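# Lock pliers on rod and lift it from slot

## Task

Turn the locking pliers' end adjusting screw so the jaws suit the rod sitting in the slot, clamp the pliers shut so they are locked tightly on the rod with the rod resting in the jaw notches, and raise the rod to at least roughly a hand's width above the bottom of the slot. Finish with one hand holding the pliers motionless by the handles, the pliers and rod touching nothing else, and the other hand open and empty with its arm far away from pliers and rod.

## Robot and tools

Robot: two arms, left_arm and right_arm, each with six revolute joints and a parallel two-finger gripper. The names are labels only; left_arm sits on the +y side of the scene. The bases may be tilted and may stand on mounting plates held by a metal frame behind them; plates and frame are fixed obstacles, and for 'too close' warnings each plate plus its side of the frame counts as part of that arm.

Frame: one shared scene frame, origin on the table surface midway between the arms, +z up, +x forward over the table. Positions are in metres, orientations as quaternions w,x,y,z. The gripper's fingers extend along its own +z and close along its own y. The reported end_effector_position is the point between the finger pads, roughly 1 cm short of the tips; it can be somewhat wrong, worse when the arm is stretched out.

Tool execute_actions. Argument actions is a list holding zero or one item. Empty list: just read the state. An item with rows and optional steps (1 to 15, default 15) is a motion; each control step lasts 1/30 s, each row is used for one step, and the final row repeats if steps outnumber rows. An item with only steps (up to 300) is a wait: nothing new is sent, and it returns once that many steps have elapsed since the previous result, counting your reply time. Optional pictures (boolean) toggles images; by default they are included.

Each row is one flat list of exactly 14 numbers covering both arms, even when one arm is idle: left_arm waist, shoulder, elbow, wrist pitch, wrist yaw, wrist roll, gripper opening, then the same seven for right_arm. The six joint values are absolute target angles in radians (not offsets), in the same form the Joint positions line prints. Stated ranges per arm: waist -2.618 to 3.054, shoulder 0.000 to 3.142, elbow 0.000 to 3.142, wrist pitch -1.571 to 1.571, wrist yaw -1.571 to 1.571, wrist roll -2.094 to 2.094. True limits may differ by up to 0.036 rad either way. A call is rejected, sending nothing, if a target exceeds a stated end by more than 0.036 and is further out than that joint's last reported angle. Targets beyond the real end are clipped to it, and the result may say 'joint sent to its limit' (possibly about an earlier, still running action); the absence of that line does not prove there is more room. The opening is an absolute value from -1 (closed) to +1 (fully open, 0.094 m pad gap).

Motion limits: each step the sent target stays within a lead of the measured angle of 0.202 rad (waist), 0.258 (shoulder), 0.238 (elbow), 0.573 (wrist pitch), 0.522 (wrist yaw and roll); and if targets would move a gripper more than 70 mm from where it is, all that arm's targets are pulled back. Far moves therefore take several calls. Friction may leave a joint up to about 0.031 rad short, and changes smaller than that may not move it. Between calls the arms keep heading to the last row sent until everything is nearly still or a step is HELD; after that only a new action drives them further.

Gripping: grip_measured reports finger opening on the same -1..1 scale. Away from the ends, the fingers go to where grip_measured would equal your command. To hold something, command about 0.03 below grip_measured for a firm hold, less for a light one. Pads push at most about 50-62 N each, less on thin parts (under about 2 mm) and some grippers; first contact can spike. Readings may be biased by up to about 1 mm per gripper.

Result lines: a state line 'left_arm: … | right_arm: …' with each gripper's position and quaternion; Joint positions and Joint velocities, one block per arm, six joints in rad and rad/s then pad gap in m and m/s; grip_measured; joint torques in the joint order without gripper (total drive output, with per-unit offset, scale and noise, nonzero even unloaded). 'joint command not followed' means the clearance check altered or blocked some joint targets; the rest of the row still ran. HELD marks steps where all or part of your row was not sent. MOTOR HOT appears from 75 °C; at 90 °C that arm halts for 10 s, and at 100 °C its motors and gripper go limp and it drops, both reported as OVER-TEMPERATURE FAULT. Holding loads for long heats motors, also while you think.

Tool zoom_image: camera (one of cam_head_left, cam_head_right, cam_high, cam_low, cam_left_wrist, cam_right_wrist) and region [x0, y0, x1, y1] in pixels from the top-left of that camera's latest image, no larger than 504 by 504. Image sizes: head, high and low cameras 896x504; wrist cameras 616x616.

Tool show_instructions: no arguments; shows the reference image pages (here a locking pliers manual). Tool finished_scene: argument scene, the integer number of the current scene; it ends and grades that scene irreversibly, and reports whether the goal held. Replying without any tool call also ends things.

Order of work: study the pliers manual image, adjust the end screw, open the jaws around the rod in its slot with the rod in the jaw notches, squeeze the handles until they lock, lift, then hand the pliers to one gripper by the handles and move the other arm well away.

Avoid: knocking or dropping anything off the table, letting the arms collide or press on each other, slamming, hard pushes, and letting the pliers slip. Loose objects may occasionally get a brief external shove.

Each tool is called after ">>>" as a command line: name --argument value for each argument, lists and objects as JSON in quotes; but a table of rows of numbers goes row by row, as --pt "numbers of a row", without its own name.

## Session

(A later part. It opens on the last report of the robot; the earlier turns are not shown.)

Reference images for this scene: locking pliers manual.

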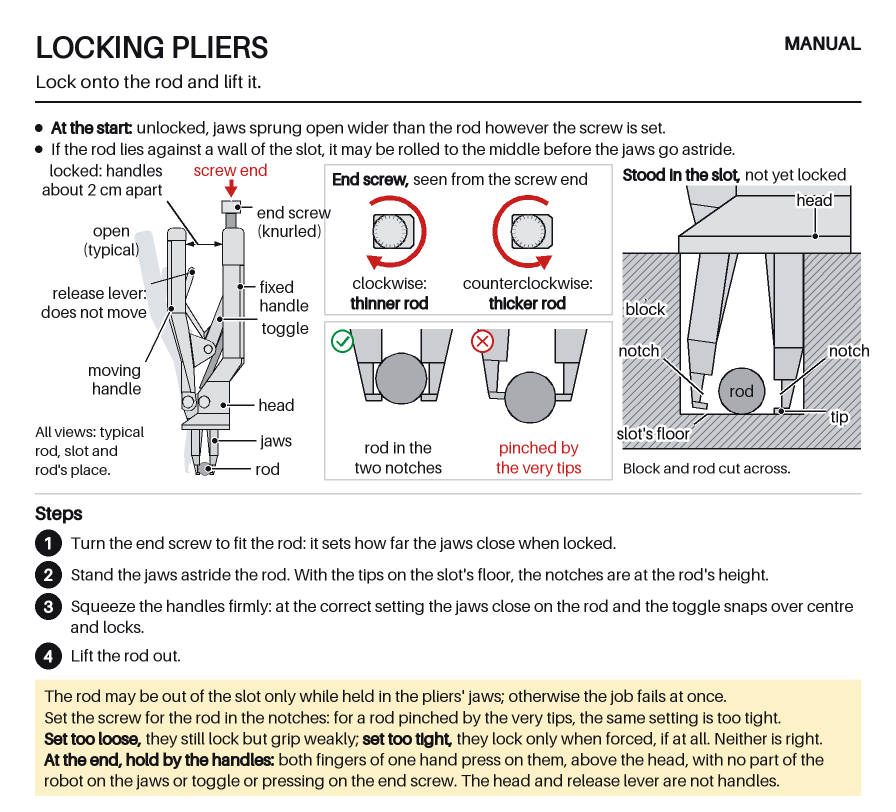

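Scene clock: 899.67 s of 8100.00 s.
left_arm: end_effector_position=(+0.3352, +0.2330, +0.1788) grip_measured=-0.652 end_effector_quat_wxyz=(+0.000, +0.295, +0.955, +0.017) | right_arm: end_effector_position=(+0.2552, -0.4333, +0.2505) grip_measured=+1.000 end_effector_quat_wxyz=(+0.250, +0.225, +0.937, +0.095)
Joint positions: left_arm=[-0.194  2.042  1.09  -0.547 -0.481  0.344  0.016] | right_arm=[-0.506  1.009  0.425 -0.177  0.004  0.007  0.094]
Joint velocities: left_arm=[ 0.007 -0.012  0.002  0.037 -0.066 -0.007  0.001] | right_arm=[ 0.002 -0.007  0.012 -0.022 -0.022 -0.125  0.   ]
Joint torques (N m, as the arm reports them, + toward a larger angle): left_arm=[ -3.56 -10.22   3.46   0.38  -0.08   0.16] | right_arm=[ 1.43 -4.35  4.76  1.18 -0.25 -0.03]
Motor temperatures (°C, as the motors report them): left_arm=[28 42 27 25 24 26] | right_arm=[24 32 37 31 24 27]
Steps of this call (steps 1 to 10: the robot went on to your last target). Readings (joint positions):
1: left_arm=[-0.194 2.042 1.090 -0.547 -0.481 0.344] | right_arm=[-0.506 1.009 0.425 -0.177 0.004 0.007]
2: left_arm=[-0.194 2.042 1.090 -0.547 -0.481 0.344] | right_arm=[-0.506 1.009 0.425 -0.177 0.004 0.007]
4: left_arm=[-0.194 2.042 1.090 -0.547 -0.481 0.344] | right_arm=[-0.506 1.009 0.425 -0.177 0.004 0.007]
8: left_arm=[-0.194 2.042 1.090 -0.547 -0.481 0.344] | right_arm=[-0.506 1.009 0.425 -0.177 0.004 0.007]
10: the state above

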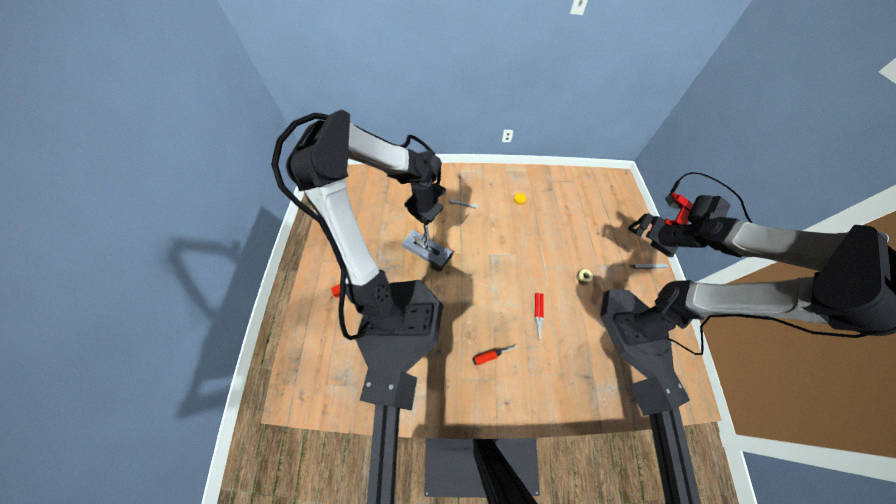

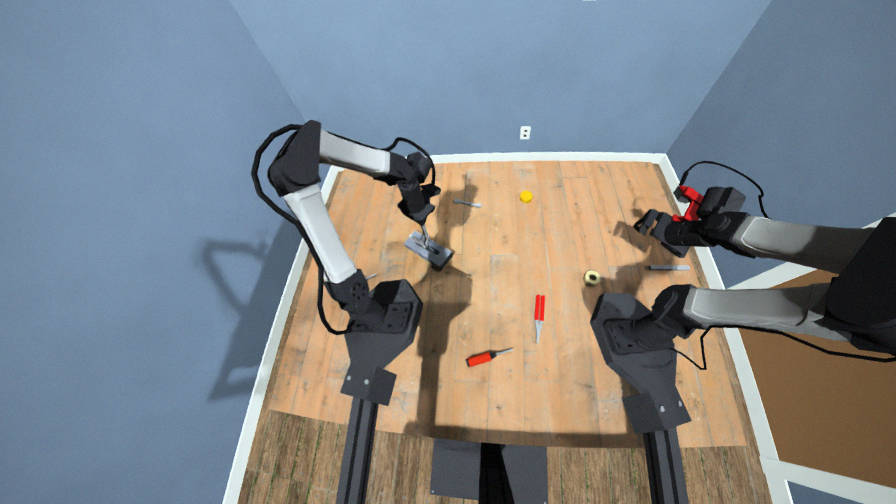

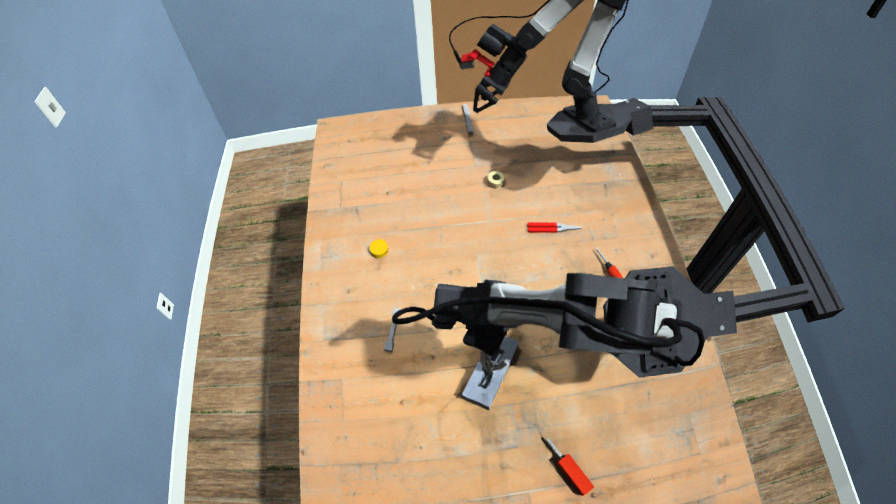

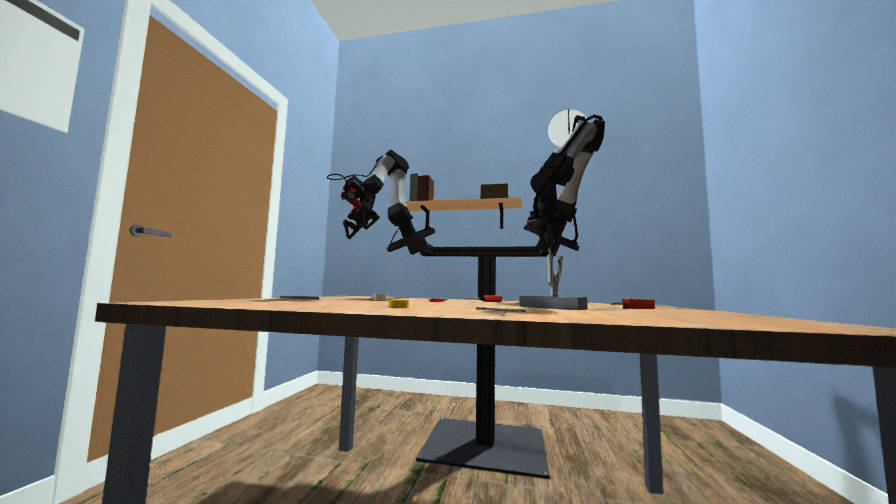

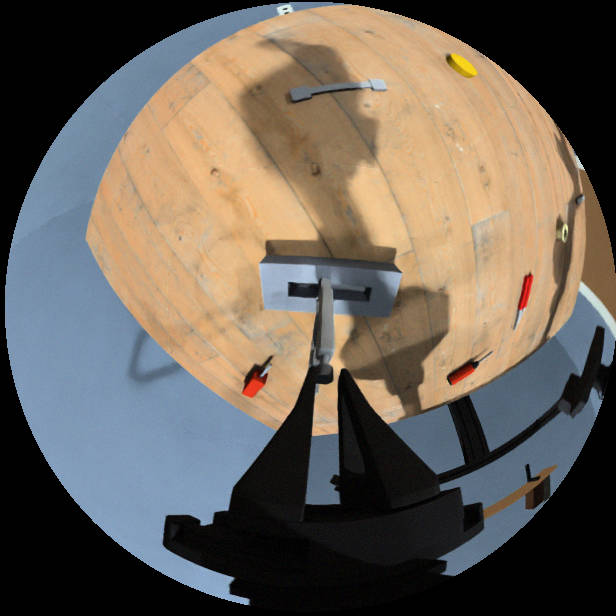

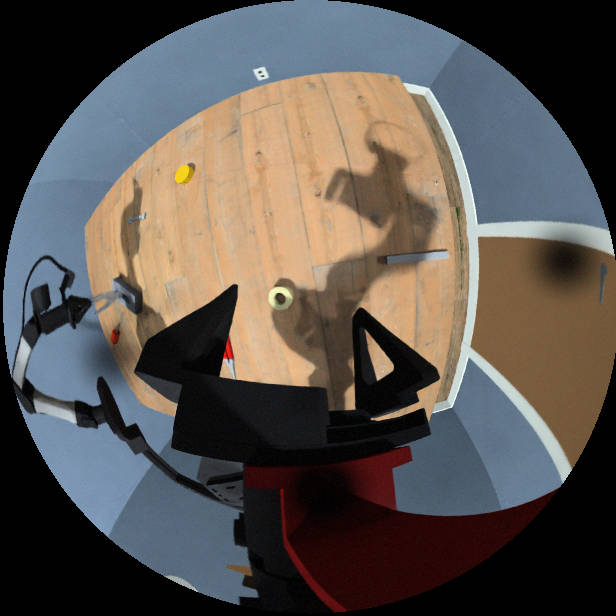

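>>> execute_actions --actions '[{"rows":[[-0.18,2.056,1.072,-0.55,-0.456,0.35,-0.68,-0.5,1,0.4,-0.2,0,0,1],[-0.18,2.056,1.072,-0.55,-0.456,0.35,-0.7,-0.5,1,0.4,-0.2,0,0,1],[-0.18,2.056,1.072,-0.55,-0.456,0.35,-0.72,-0.5,1,0.4,-0.2,0,0,1],[-0.18,2.056,1.072,-0.55,-0.456,0.35,-0.74,-0.5,1,0.4,-0.2,0,0,1],[-0.18,2.056,1.072,-0.55,-0.456,0.35,-0.76,-0.5,1,0.4,-0.2,0,0,1],[-0.18,2.056,1.072,-0.55,-0.456,0.35,-0.78,-0.5,1,0.4,-0.2,0,0,1],[-0.18,2.056,1.072,-0.55,-0.456,0.35,-0.79,-0.5,1,0.4,-0.2,0,0,1],[-0.18,2.056,1.072,-0.55,-0.456,0.35,-0.8,-0.5,1,0.4,-0.2,0,0,1],[-0.18,2.056,1.072,-0.55,-0.456,0.35,-0.81,-0.5,1,0.4,-0.2,0,0,1],[-0.18,2.056,1.072,-0.55,-0.456,0.35,-0.825,-0.5,1,0.4,-0.2,0,0,1]],"steps":15}]'

>>> zoom_image --camera "cam_left_wrist" --region '[230, 230, 430, 430]'

>>> zoom_image --camera "cam_low" --region '[500, 220, 610, 320]'

Scene clock: 908.57 s of 8100.00 s.
left_arm: end_effector_position=(+0.3347, +0.2312, +0.1788) grip_measured=-0.802 end_effector_quat_wxyz=(+0.001, +0.296, +0.955, +0.011) | right_arm: end_effector_position=(+0.2552, -0.4333, +0.2505) grip_measured=+1.000 end_effector_quat_wxyz=(+0.250, +0.225, +0.937, +0.095)
Joint positions: left_arm=[-0.194  2.042  1.09  -0.547 -0.469  0.344  0.009] | right_arm=[-0.506  1.009  0.425 -0.177  0.004  0.007  0.094]
Joint velocities: left_arm=[-0.007  0.007  0.002 -0.037 -0.051  0.022 -0.001] | right_arm=[ 0.002 -0.007  0.007  0.007 -0.007 -0.022  0.   ]
Joint torques (N m, as the arm reports them, + toward a larger angle): left_arm=[ -3.56 -10.23   3.46   0.37   0.15   0.16] | right_arm=[ 1.26 -4.37  4.82  1.17 -0.22 -0.05]
Motor temperatures (°C, as the motors report them): left_arm=[28 42 27 25 24 26] | right_arm=[24 32 37 31 24 27]
Steps of this call (steps 1 to 15: the robot went on to your last target; steps 16 to 252: nothing new was sent; steps 253 to 267: all 15 steps of this action). Readings (joint positions):
253: left_arm=[-0.194 2.042 1.090 -0.547 -0.479 0.344] | right_arm=[-0.506 1.009 0.425 -0.177 0.004 0.007]
254: left_arm=[-0.194 2.042 1.090 -0.547 -0.476 0.344] | right_arm=[-0.506 1.009 0.425 -0.177 0.004 0.007]
256: left_arm=[-0.194 2.042 1.090 -0.547 -0.473 0.344] | right_arm=[-0.506 1.009 0.425 -0.177 0.004 0.007]
260: left_arm=[-0.194 2.042 1.090 -0.547 -0.470 0.344] | right_arm=[-0.506 1.009 0.425 -0.177 0.004 0.007]
267: the state above

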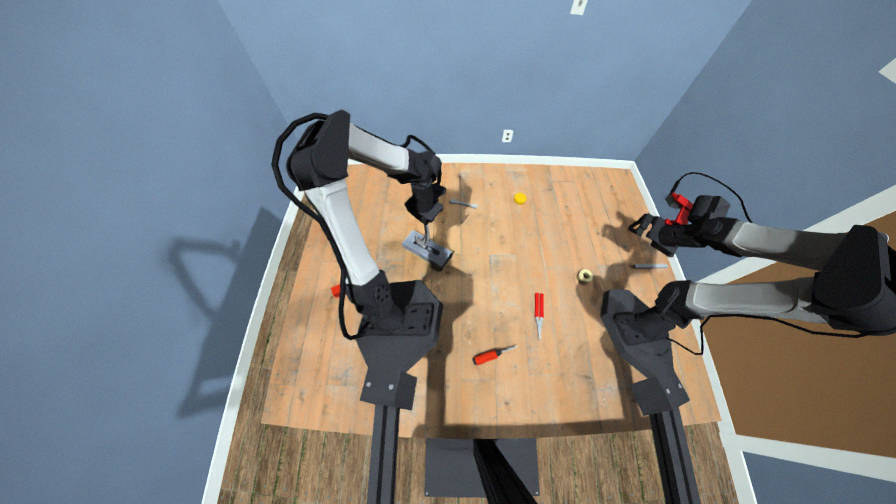

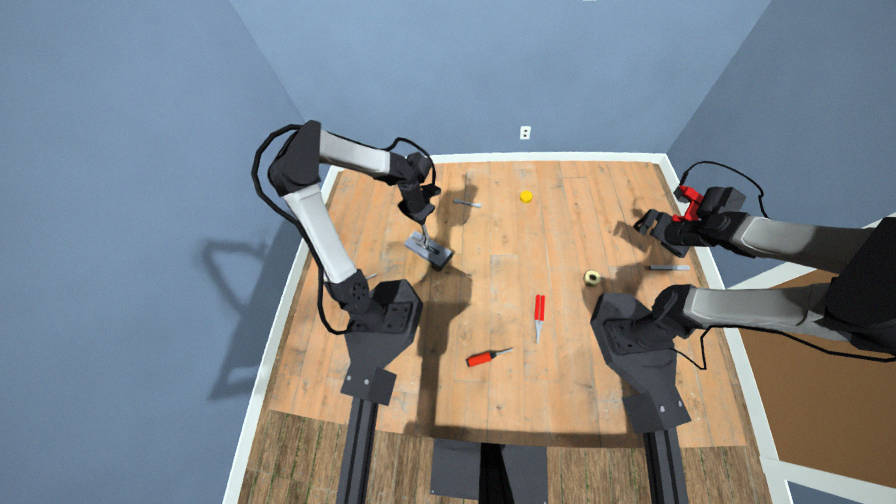

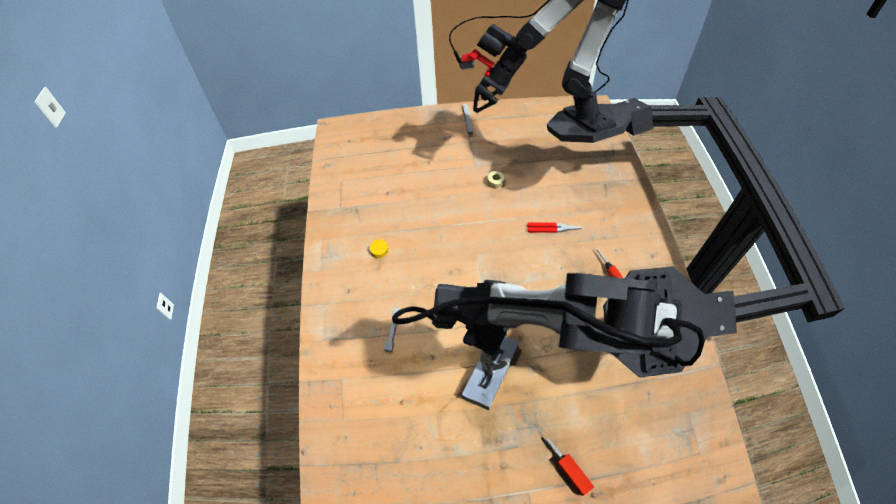

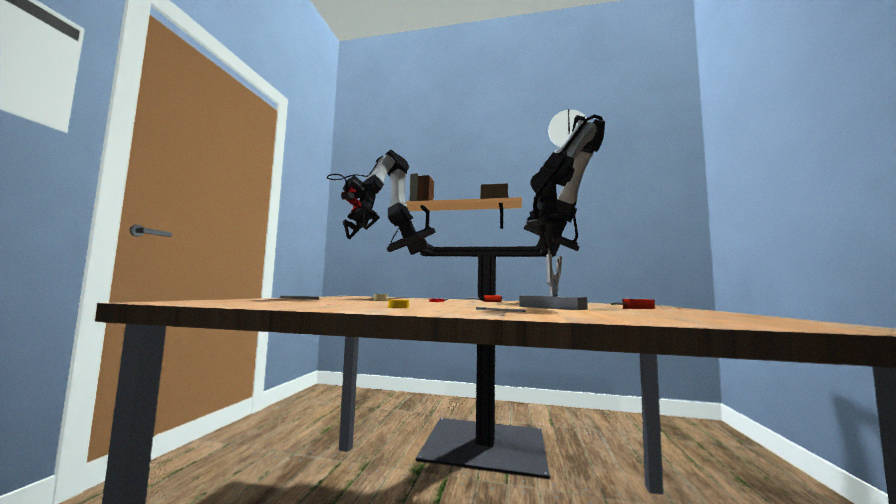

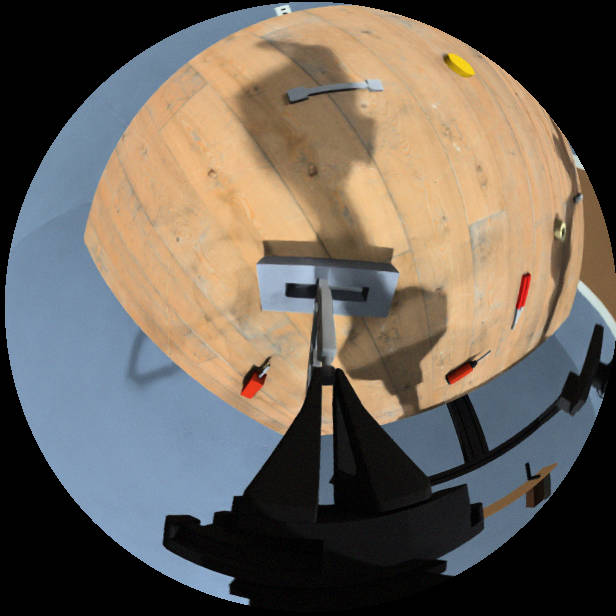

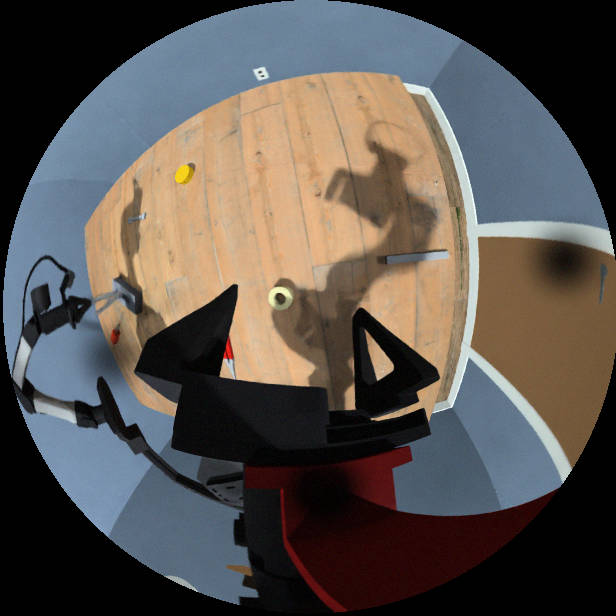

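Region (230, 230, 430, 430) of cam_left_wrist's 616x616 image, scaled by 2.520, with more detail than that image has.

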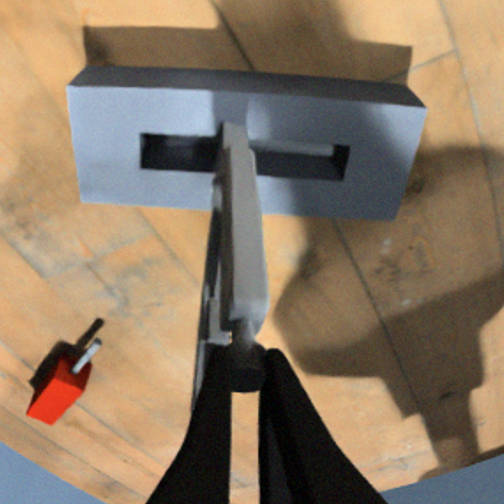

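Region (500, 220, 610, 320) of cam_low's 896x504 image, scaled by 4.582, with more detail than that image has; it fills the top 458 rows of this view, and the rest is white.

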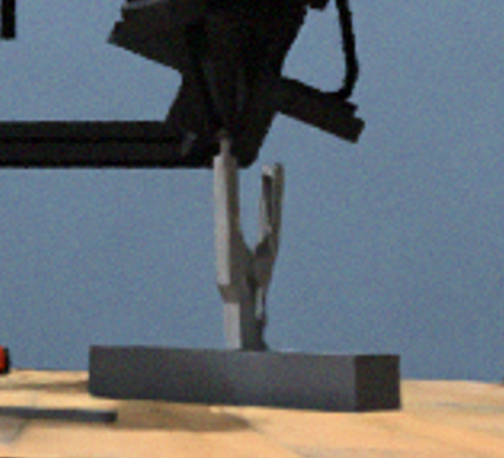

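>>> execute_actions --actions '[{"rows":[[-0.18,2.056,1.072,-0.55,-0.456,0.25,-0.825,-0.5,1,0.4,-0.2,0,0,1],[-0.18,2.056,1.072,-0.55,-0.456,0.12,-0.825,-0.5,1,0.4,-0.2,0,0,1]],"steps":15}]' --pictures false

>>> execute_actions --actions '[{"rows":[[-0.18,2.056,1.072,-0.55,-0.456,0.12,-0.825,-0.5,1,0.4,-0.2,0,0,1],[-0.18,2.056,1.072,-0.55,-0.456,0.12,-0.825,-0.5,1,0.4,-0.2,0,0,1],[-0.18,2.056,1.072,-0.55,-0.456,0.12,-0.825,-0.5,1,0.4,-0.2,0,0,1],[-0.18,2.056,1.072,-0.55,-0.465,0.12,-0.8,-0.5,1,0.4,-0.2,0,0,1],[-0.18,2.056,1.072,-0.55,-0.465,0.12,-0.78,-0.5,1,0.4,-0.2,0,0,1],[-0.18,2.056,1.072,-0.55,-0.465,0.12,-0.75,-0.5,1,0.4,-0.2,0,0,1],[-0.18,2.056,1.072,-0.55,-0.465,0.12,-0.7,-0.5,1,0.4,-0.2,0,0,1],[-0.18,2.056,1.072,-0.55,-0.465,0.12,-0.65,-0.5,1,0.4,-0.2,0,0,1]],"steps":15}]' --pictures false

>>> execute_actions --actions '[{"steps":20}]'

>>> zoom_image --camera "cam_left_wrist" --region '[230, 230, 430, 430]'

Scene clock: 921.03 s of 8100.00 s.
left_arm: end_effector_position=(+0.3345, +0.2305, +0.1787) grip_measured=-0.802 end_effector_quat_wxyz=(+0.002, +0.195, +0.981, +0.009) | right_arm: end_effector_position=(+0.2552, -0.4333, +0.2505) grip_measured=+1.000 end_effector_quat_wxyz=(+0.250, +0.225, +0.937, +0.095)
Joint positions: left_arm=[-0.194  2.042  1.09  -0.547 -0.465  0.136  0.009] | right_arm=[-0.506  1.009  0.425 -0.177  0.004  0.007  0.094]
Joint velocities: left_arm=[ 0.002 -0.012 -0.022  0.007  0.007 -0.066 -0.001] | right_arm=[-0.007  0.007 -0.012 -0.007  0.022  0.007  0.   ]
Joint torques (N m, as the arm reports them, + toward a larger angle): left_arm=[ -3.55 -10.22   3.45   0.38   0.09   0.06] | right_arm=[ 1.36 -4.45  4.86  1.17 -0.26 -0.02]
Motor temperatures (°C, as the motors report them): left_arm=[28 41 27 25 24 26] | right_arm=[24 32 37 31 24 27]
Steps of this call (steps 1 to 15: the robot went on to your last target; steps 16 to 359: nothing new was sent; steps 360 to 374: all 15 steps of this action). Readings (joint positions):
360: left_arm=[-0.194 2.042 1.090 -0.547 -0.465 0.331] | right_arm=[-0.506 1.009 0.425 -0.177 0.004 0.007]
361: left_arm=[-0.194 2.042 1.090 -0.547 -0.465 0.297] | right_arm=[-0.506 1.009 0.425 -0.177 0.004 0.007]
363: left_arm=[-0.194 2.042 1.090 -0.547 -0.465 0.235] | right_arm=[-0.506 1.009 0.425 -0.177 0.004 0.007]
367: left_arm=[-0.194 2.042 1.090 -0.547 -0.465 0.171] | right_arm=[-0.506 1.009 0.425 -0.177 0.004 0.007]
374: the state above

Scene clock: 921.53 s of 8100.00 s.
left_arm: end_effector_position=(+0.3345, +0.2305, +0.1787) grip_measured=-0.652 end_effector_quat_wxyz=(+0.002, +0.190, +0.982, +0.009) | right_arm: end_effector_position=(+0.2552, -0.4333, +0.2505) grip_measured=+1.000 end_effector_quat_wxyz=(+0.250, +0.225, +0.937, +0.095)
Joint positions: left_arm=[-0.194  2.042  1.09  -0.547 -0.465  0.127  0.016] | right_arm=[-0.506  1.009  0.425 -0.177  0.004  0.007  0.094]
Joint velocities: left_arm=[ 0.002  0.012 -0.002 -0.022  0.037 -0.007  0.001] | right_arm=[-0.012  0.002  0.002 -0.007  0.037  0.007  0.   ]
Joint torques (N m, as the arm reports them, + toward a larger angle): left_arm=[ -3.56 -10.19   3.46   0.39   0.01   0.02] | right_arm=[ 1.31 -4.25  4.87  1.19 -0.27 -0.05]
Motor temperatures (°C, as the motors report them): left_arm=[28 41 27 25 24 26] | right_arm=[24 32 37 31 24 27]
Steps of this call (steps 1 to 15: all 15 steps of this action). Readings (joint positions):
1: left_arm=[-0.194 2.042 1.090 -0.547 -0.465 0.134] | right_arm=[-0.506 1.009 0.425 -0.177 0.004 0.007]
2: left_arm=[-0.194 2.042 1.090 -0.547 -0.465 0.133] | right_arm=[-0.506 1.009 0.425 -0.177 0.004 0.007]
4: left_arm=[-0.194 2.042 1.090 -0.547 -0.465 0.131] | right_arm=[-0.506 1.009 0.425 -0.177 0.004 0.007]
8: left_arm=[-0.194 2.042 1.090 -0.547 -0.465 0.128] | right_arm=[-0.506 1.009 0.425 -0.177 0.004 0.007]
15: the state above

Scene clock: 922.20 s of 8100.00 s.
left_arm: end_effector_position=(+0.3345, +0.2305, +0.1787) grip_measured=-0.652 end_effector_quat_wxyz=(+0.002, +0.190, +0.982, +0.009) | right_arm: end_effector_position=(+0.2552, -0.4333, +0.2505) grip_measured=+1.000 end_effector_quat_wxyz=(+0.250, +0.225, +0.937, +0.095)
Joint positions: left_arm=[-0.194  2.042  1.09  -0.547 -0.465  0.126  0.016] | right_arm=[-0.506  1.009  0.425 -0.177  0.004  0.007  0.094]
Joint velocities: left_arm=[-0.002 -0.012 -0.027  0.022  0.022 -0.037 -0.001] | right_arm=[ 0.012  0.007 -0.012  0.037  0.007  0.037  0.   ]
Joint torques (N m, as the arm reports them, + toward a larger angle): left_arm=[ -3.58 -10.21   3.48   0.38   0.01   0.04] | right_arm=[ 1.4  -4.22  4.8   1.24 -0.21 -0.06]
Motor temperatures (°C, as the motors report them): left_arm=[28 41 27 25 24 26] | right_arm=[24 32 37 31 24 27]
Steps of this call (steps 1 to 15: the robot went on to your last target; steps 16 to 20: nothing new was sent). Readings (joint positions):
1: left_arm=[-0.194 2.042 1.090 -0.547 -0.465 0.127] | right_arm=[-0.506 1.009 0.425 -0.177 0.004 0.007]
2: left_arm=[-0.194 2.042 1.090 -0.547 -0.465 0.127] | right_arm=[-0.506 1.009 0.425 -0.177 0.004 0.007]
4: left_arm=[-0.194 2.042 1.090 -0.547 -0.465 0.127] | right_arm=[-0.506 1.009 0.425 -0.177 0.004 0.007]
8: left_arm=[-0.194 2.042 1.090 -0.547 -0.465 0.127] | right_arm=[-0.506 1.009 0.425 -0.177 0.004 0.007]
20: the state above
All arms were judged still, so your last target was given up. Only a new action makes them travel on or press farther. Fingers that are still opening or closing keep moving.

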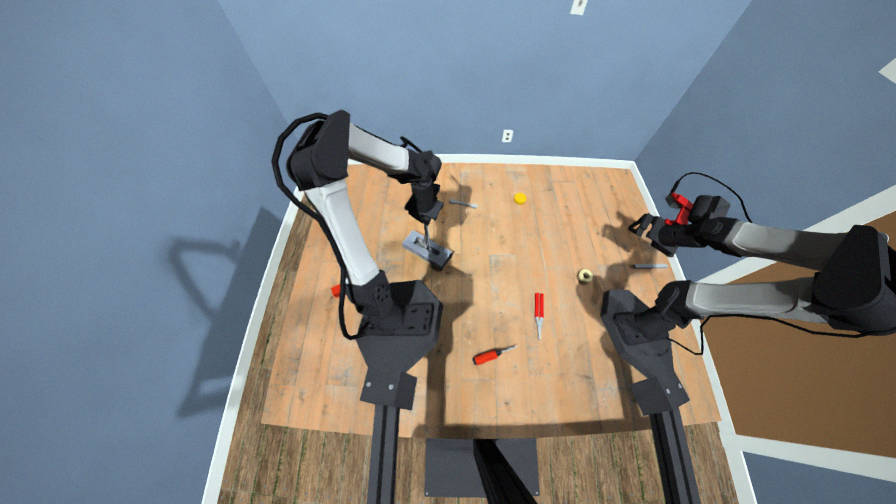

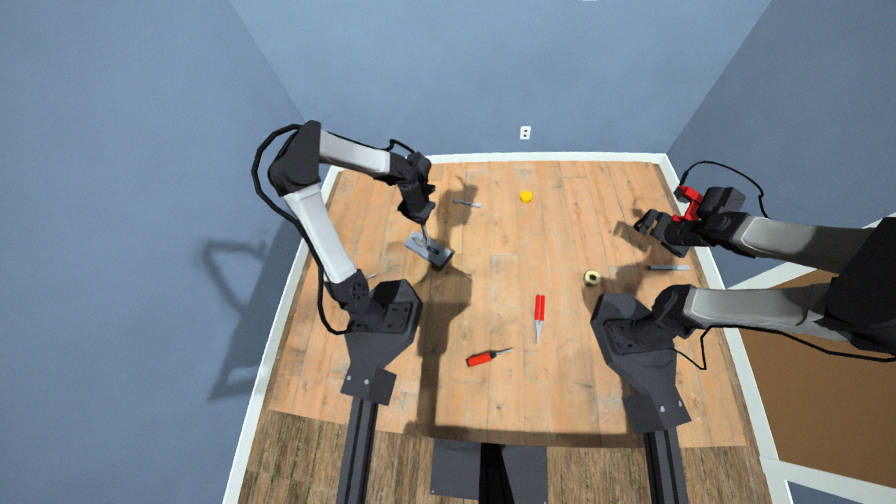

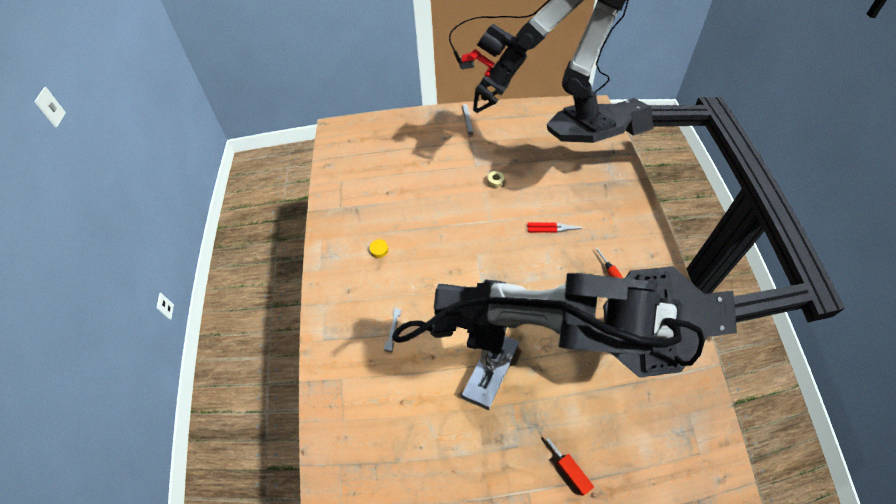

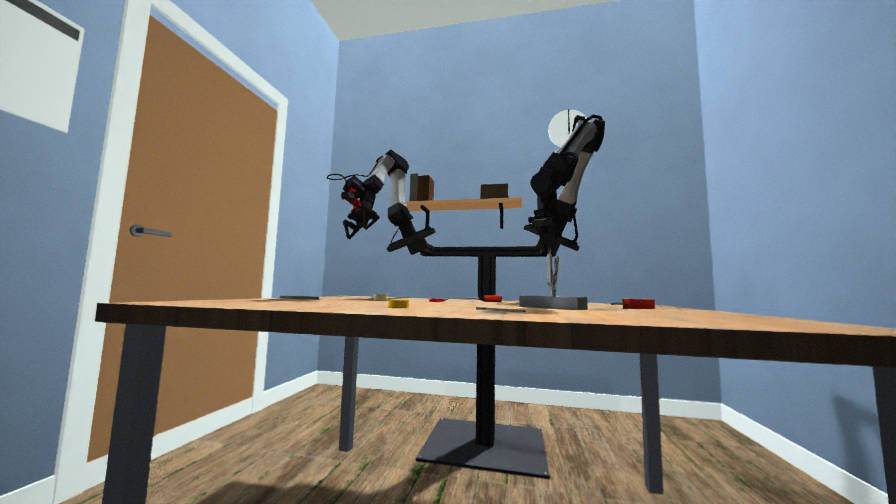

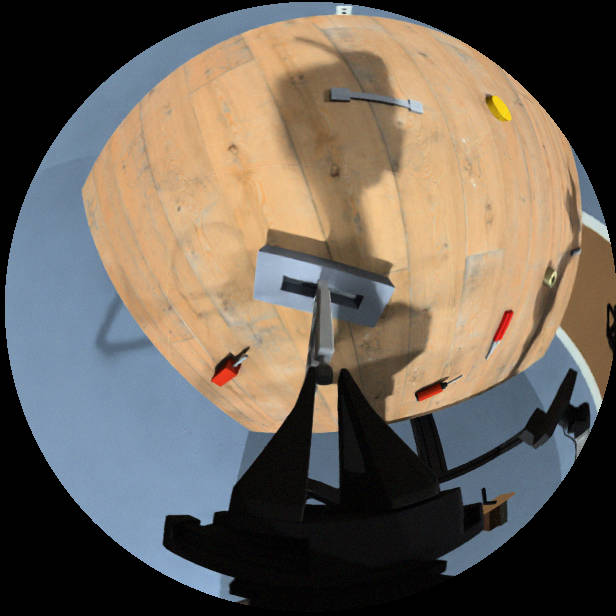

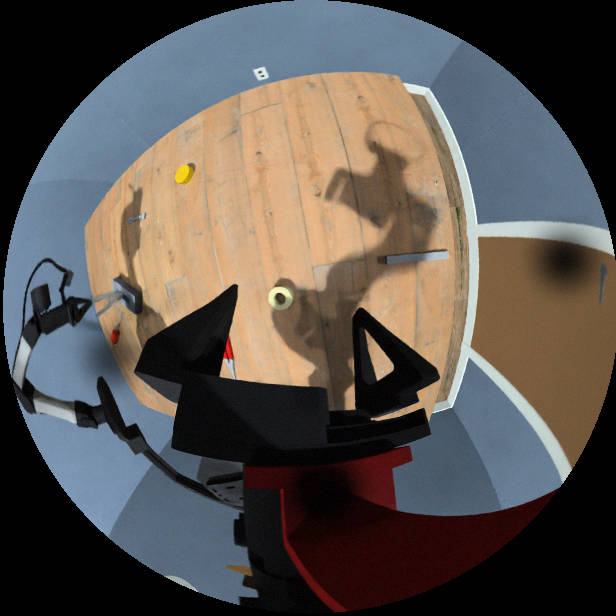

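Region (230, 230, 430, 430) of cam_left_wrist's 616x616 image, scaled by 2.520, with more detail than that image has.

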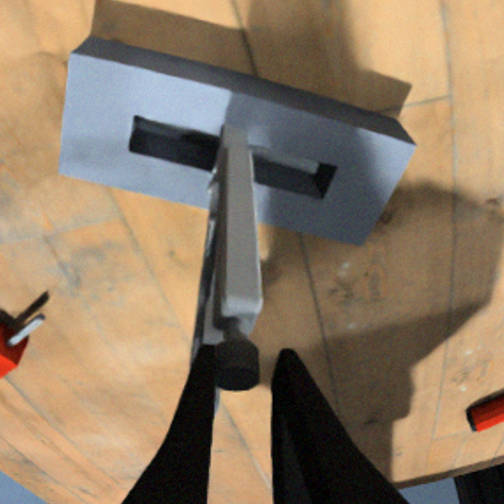

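>>> execute_actions --actions '[{"rows":[[-0.18,2.056,1.072,-0.55,-0.465,0.12,-0.63,-0.5,1,0.4,-0.2,0,0,1],[-0.18,2.056,1.072,-0.55,-0.465,0.12,-0.61,-0.5,1,0.4,-0.2,0,0,1],[-0.18,2.056,1.072,-0.55,-0.465,0.12,-0.59,-0.5,1,0.4,-0.2,0,0,1],[-0.18,2.056,1.072,-0.55,-0.465,0.12,-0.57,-0.5,1,0.4,-0.2,0,0,1],[-0.18,2.056,1.072,-0.55,-0.465,0.12,-0.55,-0.5,1,0.4,-0.2,0,0,1],[-0.18,2.056,1.072,-0.55,-0.465,0.12,-0.53,-0.5,1,0.4,-0.2,0,0,1],[-0.18,2.056,1.072,-0.55,-0.465,0.12,-0.51,-0.5,1,0.4,-0.2,0,0,1],[-0.18,2.056,1.072,-0.55,-0.465,0.12,-0.49,-0.5,1,0.4,-0.2,0,0,1],[-0.18,2.056,1.072,-0.55,-0.465,0.12,-0.47,-0.5,1,0.4,-0.2,0,0,1],[-0.18,2.056,1.072,-0.55,-0.465,0.12,-0.45,-0.5,1,0.4,-0.2,0,0,1]],"steps":15}]' --pictures false

>>> execute_actions --actions '[{"steps":15}]'

>>> zoom_image --camera "cam_left_wrist" --region '[230, 230, 430, 430]'

>>> zoom_image --camera "cam_low" --region '[500, 220, 610, 320]'

Scene clock: 932.17 s of 8100.00 s.
left_arm: end_effector_position=(+0.3345, +0.2305, +0.1787) grip_measured=-0.452 end_effector_quat_wxyz=(+0.002, +0.190, +0.982, +0.009) | right_arm: end_effector_position=(+0.2552, -0.4333, +0.2505) grip_measured=+1.000 end_effector_quat_wxyz=(+0.250, +0.225, +0.937, +0.095)
Joint positions: left_arm=[-0.194  2.042  1.09  -0.547 -0.465  0.126  0.026] | right_arm=[-0.506  1.009  0.425 -0.177  0.004  0.007  0.094]
Joint velocities: left_arm=[ 0.007  0.002  0.007 -0.007 -0.037  0.037 -0.001] | right_arm=[-0.002 -0.002 -0.022 -0.022 -0.007 -0.066  0.   ]
Joint torques (N m, as the arm reports them, + toward a larger angle): left_arm=[ -3.56 -10.21   3.46   0.38   0.01   0.04] | right_arm=[ 1.4  -4.34  4.69  1.19 -0.22 -0.04]
Motor temperatures (°C, as the motors report them): left_arm=[28 41 27 25 24 26] | right_arm=[24 32 37 31 24 27]
Steps of this call (steps 1 to 284: nothing new was sent; steps 285 to 299: all 15 steps of this action). Readings (joint positions):
285: left_arm=[-0.194 2.042 1.090 -0.547 -0.465 0.126] | right_arm=[-0.506 1.009 0.425 -0.177 0.004 0.007]
286: left_arm=[-0.194 2.042 1.090 -0.547 -0.465 0.126] | right_arm=[-0.506 1.009 0.425 -0.177 0.004 0.007]
288: left_arm=[-0.194 2.042 1.090 -0.547 -0.465 0.126] | right_arm=[-0.506 1.009 0.425 -0.177 0.004 0.007]
292: left_arm=[-0.194 2.042 1.090 -0.547 -0.465 0.126] | right_arm=[-0.506 1.009 0.425 -0.177 0.004 0.007]
299: the state above

Scene clock: 932.67 s of 8100.00 s.
left_arm: end_effector_position=(+0.3345, +0.2305, +0.1787) grip_measured=-0.452 end_effector_quat_wxyz=(+0.002, +0.190, +0.982, +0.009) | right_arm: end_effector_position=(+0.2552, -0.4333, +0.2505) grip_measured=+1.000 end_effector_quat_wxyz=(+0.250, +0.225, +0.937, +0.095)
Joint positions: left_arm=[-0.194  2.042  1.09  -0.547 -0.465  0.126  0.026] | right_arm=[-0.506  1.009  0.425 -0.177  0.004  0.007  0.094]
Joint velocities: left_arm=[ 0.002  0.002 -0.007 -0.022 -0.051  0.022 -0.   ] | right_arm=[ 0.017  0.002  0.007 -0.022 -0.007 -0.066  0.   ]
Joint torques (N m, as the arm reports them, + toward a larger angle): left_arm=[ -3.56 -10.22   3.45   0.38   0.     0.04] | right_arm=[ 1.45 -4.22  4.66  1.21 -0.25 -0.02]
Motor temperatures (°C, as the motors report them): left_arm=[28 41 27 25 24 26] | right_arm=[24 32 37 31 24 27]
Steps of this call (steps 1 to 15: the robot went on to your last target). Readings (joint positions):
1: left_arm=[-0.194 2.042 1.090 -0.547 -0.465 0.126] | right_arm=[-0.506 1.009 0.425 -0.177 0.004 0.007]
2: left_arm=[-0.194 2.042 1.090 -0.547 -0.465 0.126] | right_arm=[-0.506 1.009 0.425 -0.177 0.004 0.007]
4: left_arm=[-0.194 2.042 1.090 -0.547 -0.465 0.126] | right_arm=[-0.506 1.009 0.425 -0.177 0.004 0.007]
8: left_arm=[-0.194 2.042 1.090 -0.547 -0.465 0.126] | right_arm=[-0.506 1.009 0.425 -0.177 0.004 0.007]
15: the state above
All arms were judged still, so your last target was given up. Only a new action makes them travel on or press farther. Fingers that are still opening or closing keep moving.

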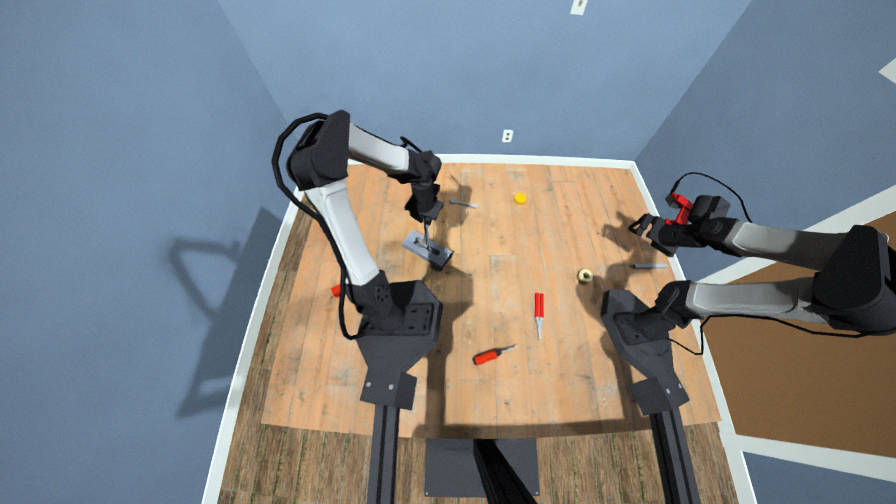

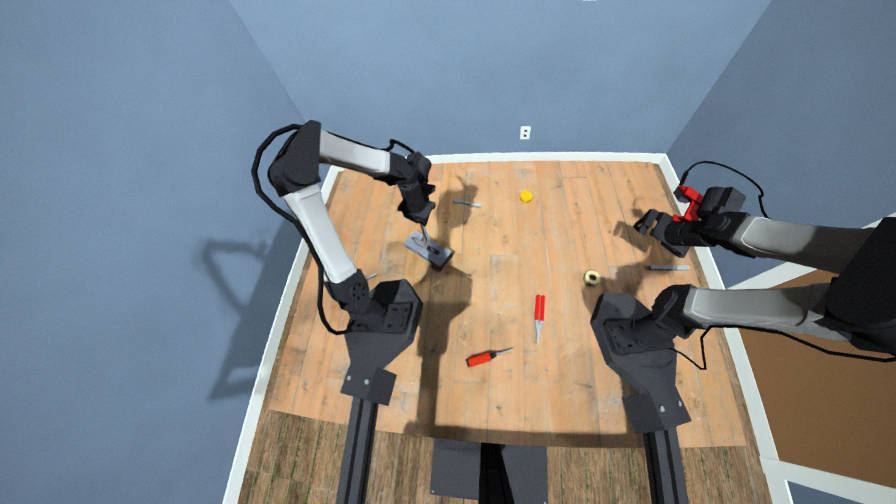

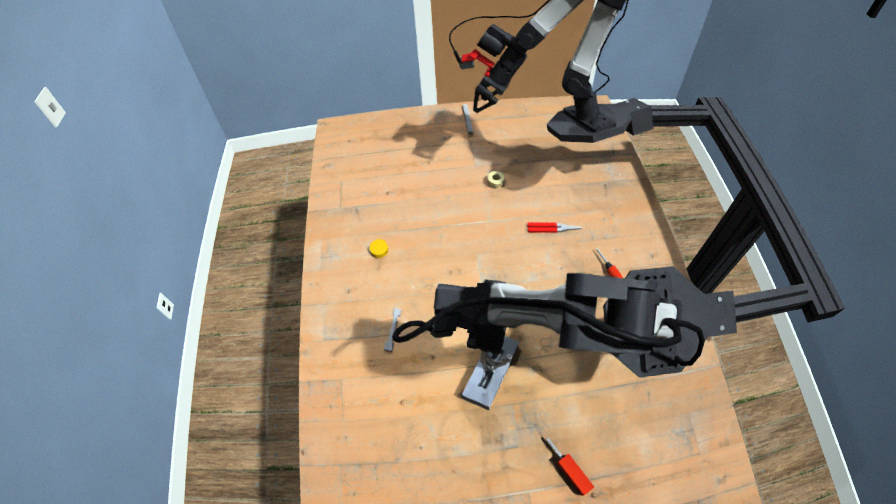

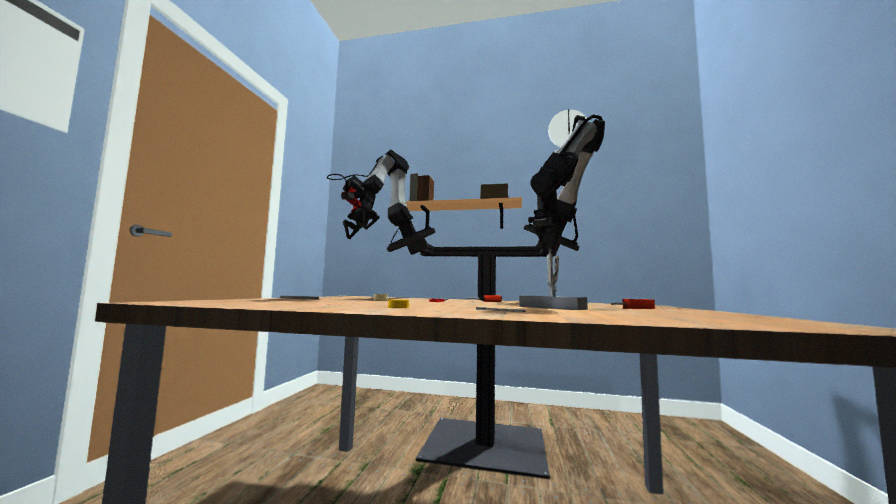

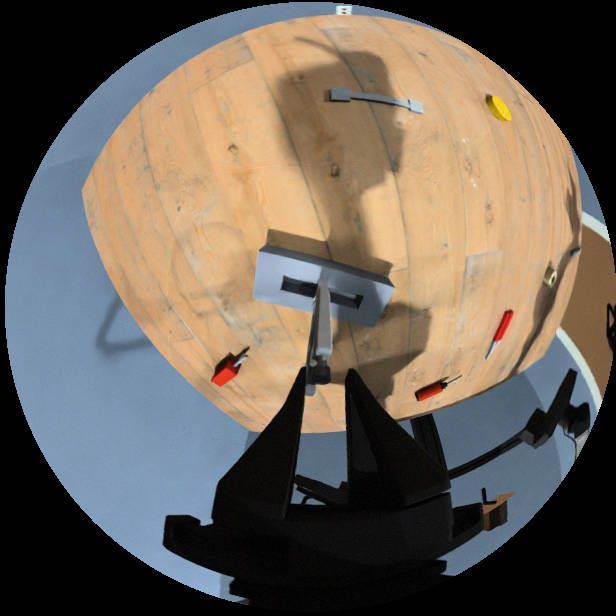

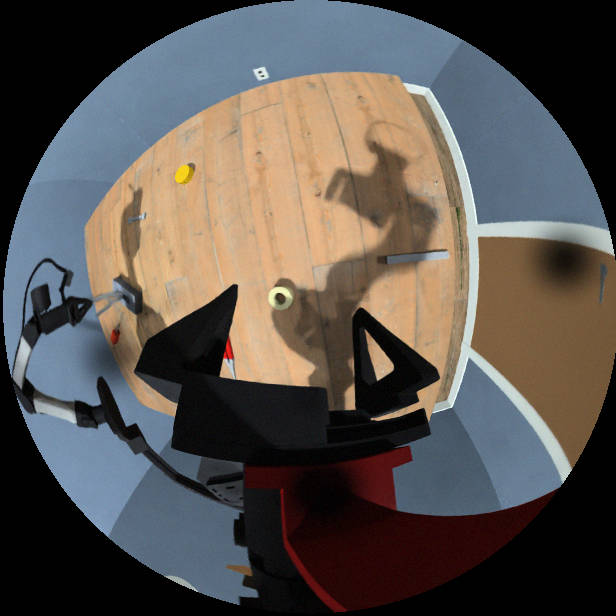

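Region (230, 230, 430, 430) of cam_left_wrist's 616x616 image, scaled by 2.520, with more detail than that image has.

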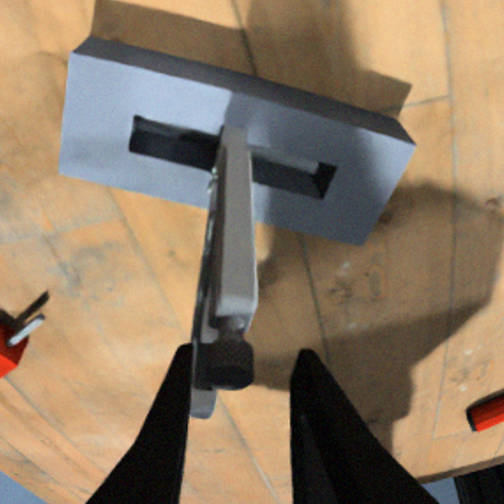

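Region (500, 220, 610, 320) of cam_low's 896x504 image, scaled by 4.582, with more detail than that image has; it fills the top 458 rows of this view, and the rest is white.

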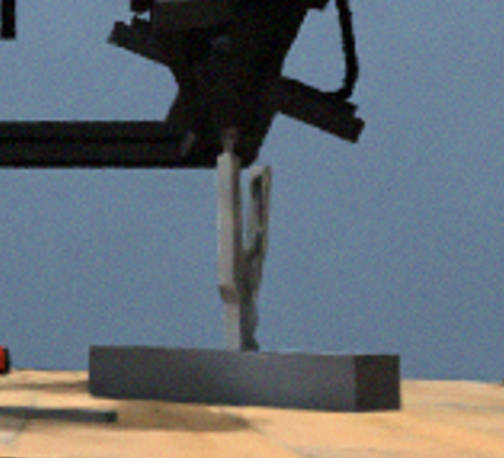

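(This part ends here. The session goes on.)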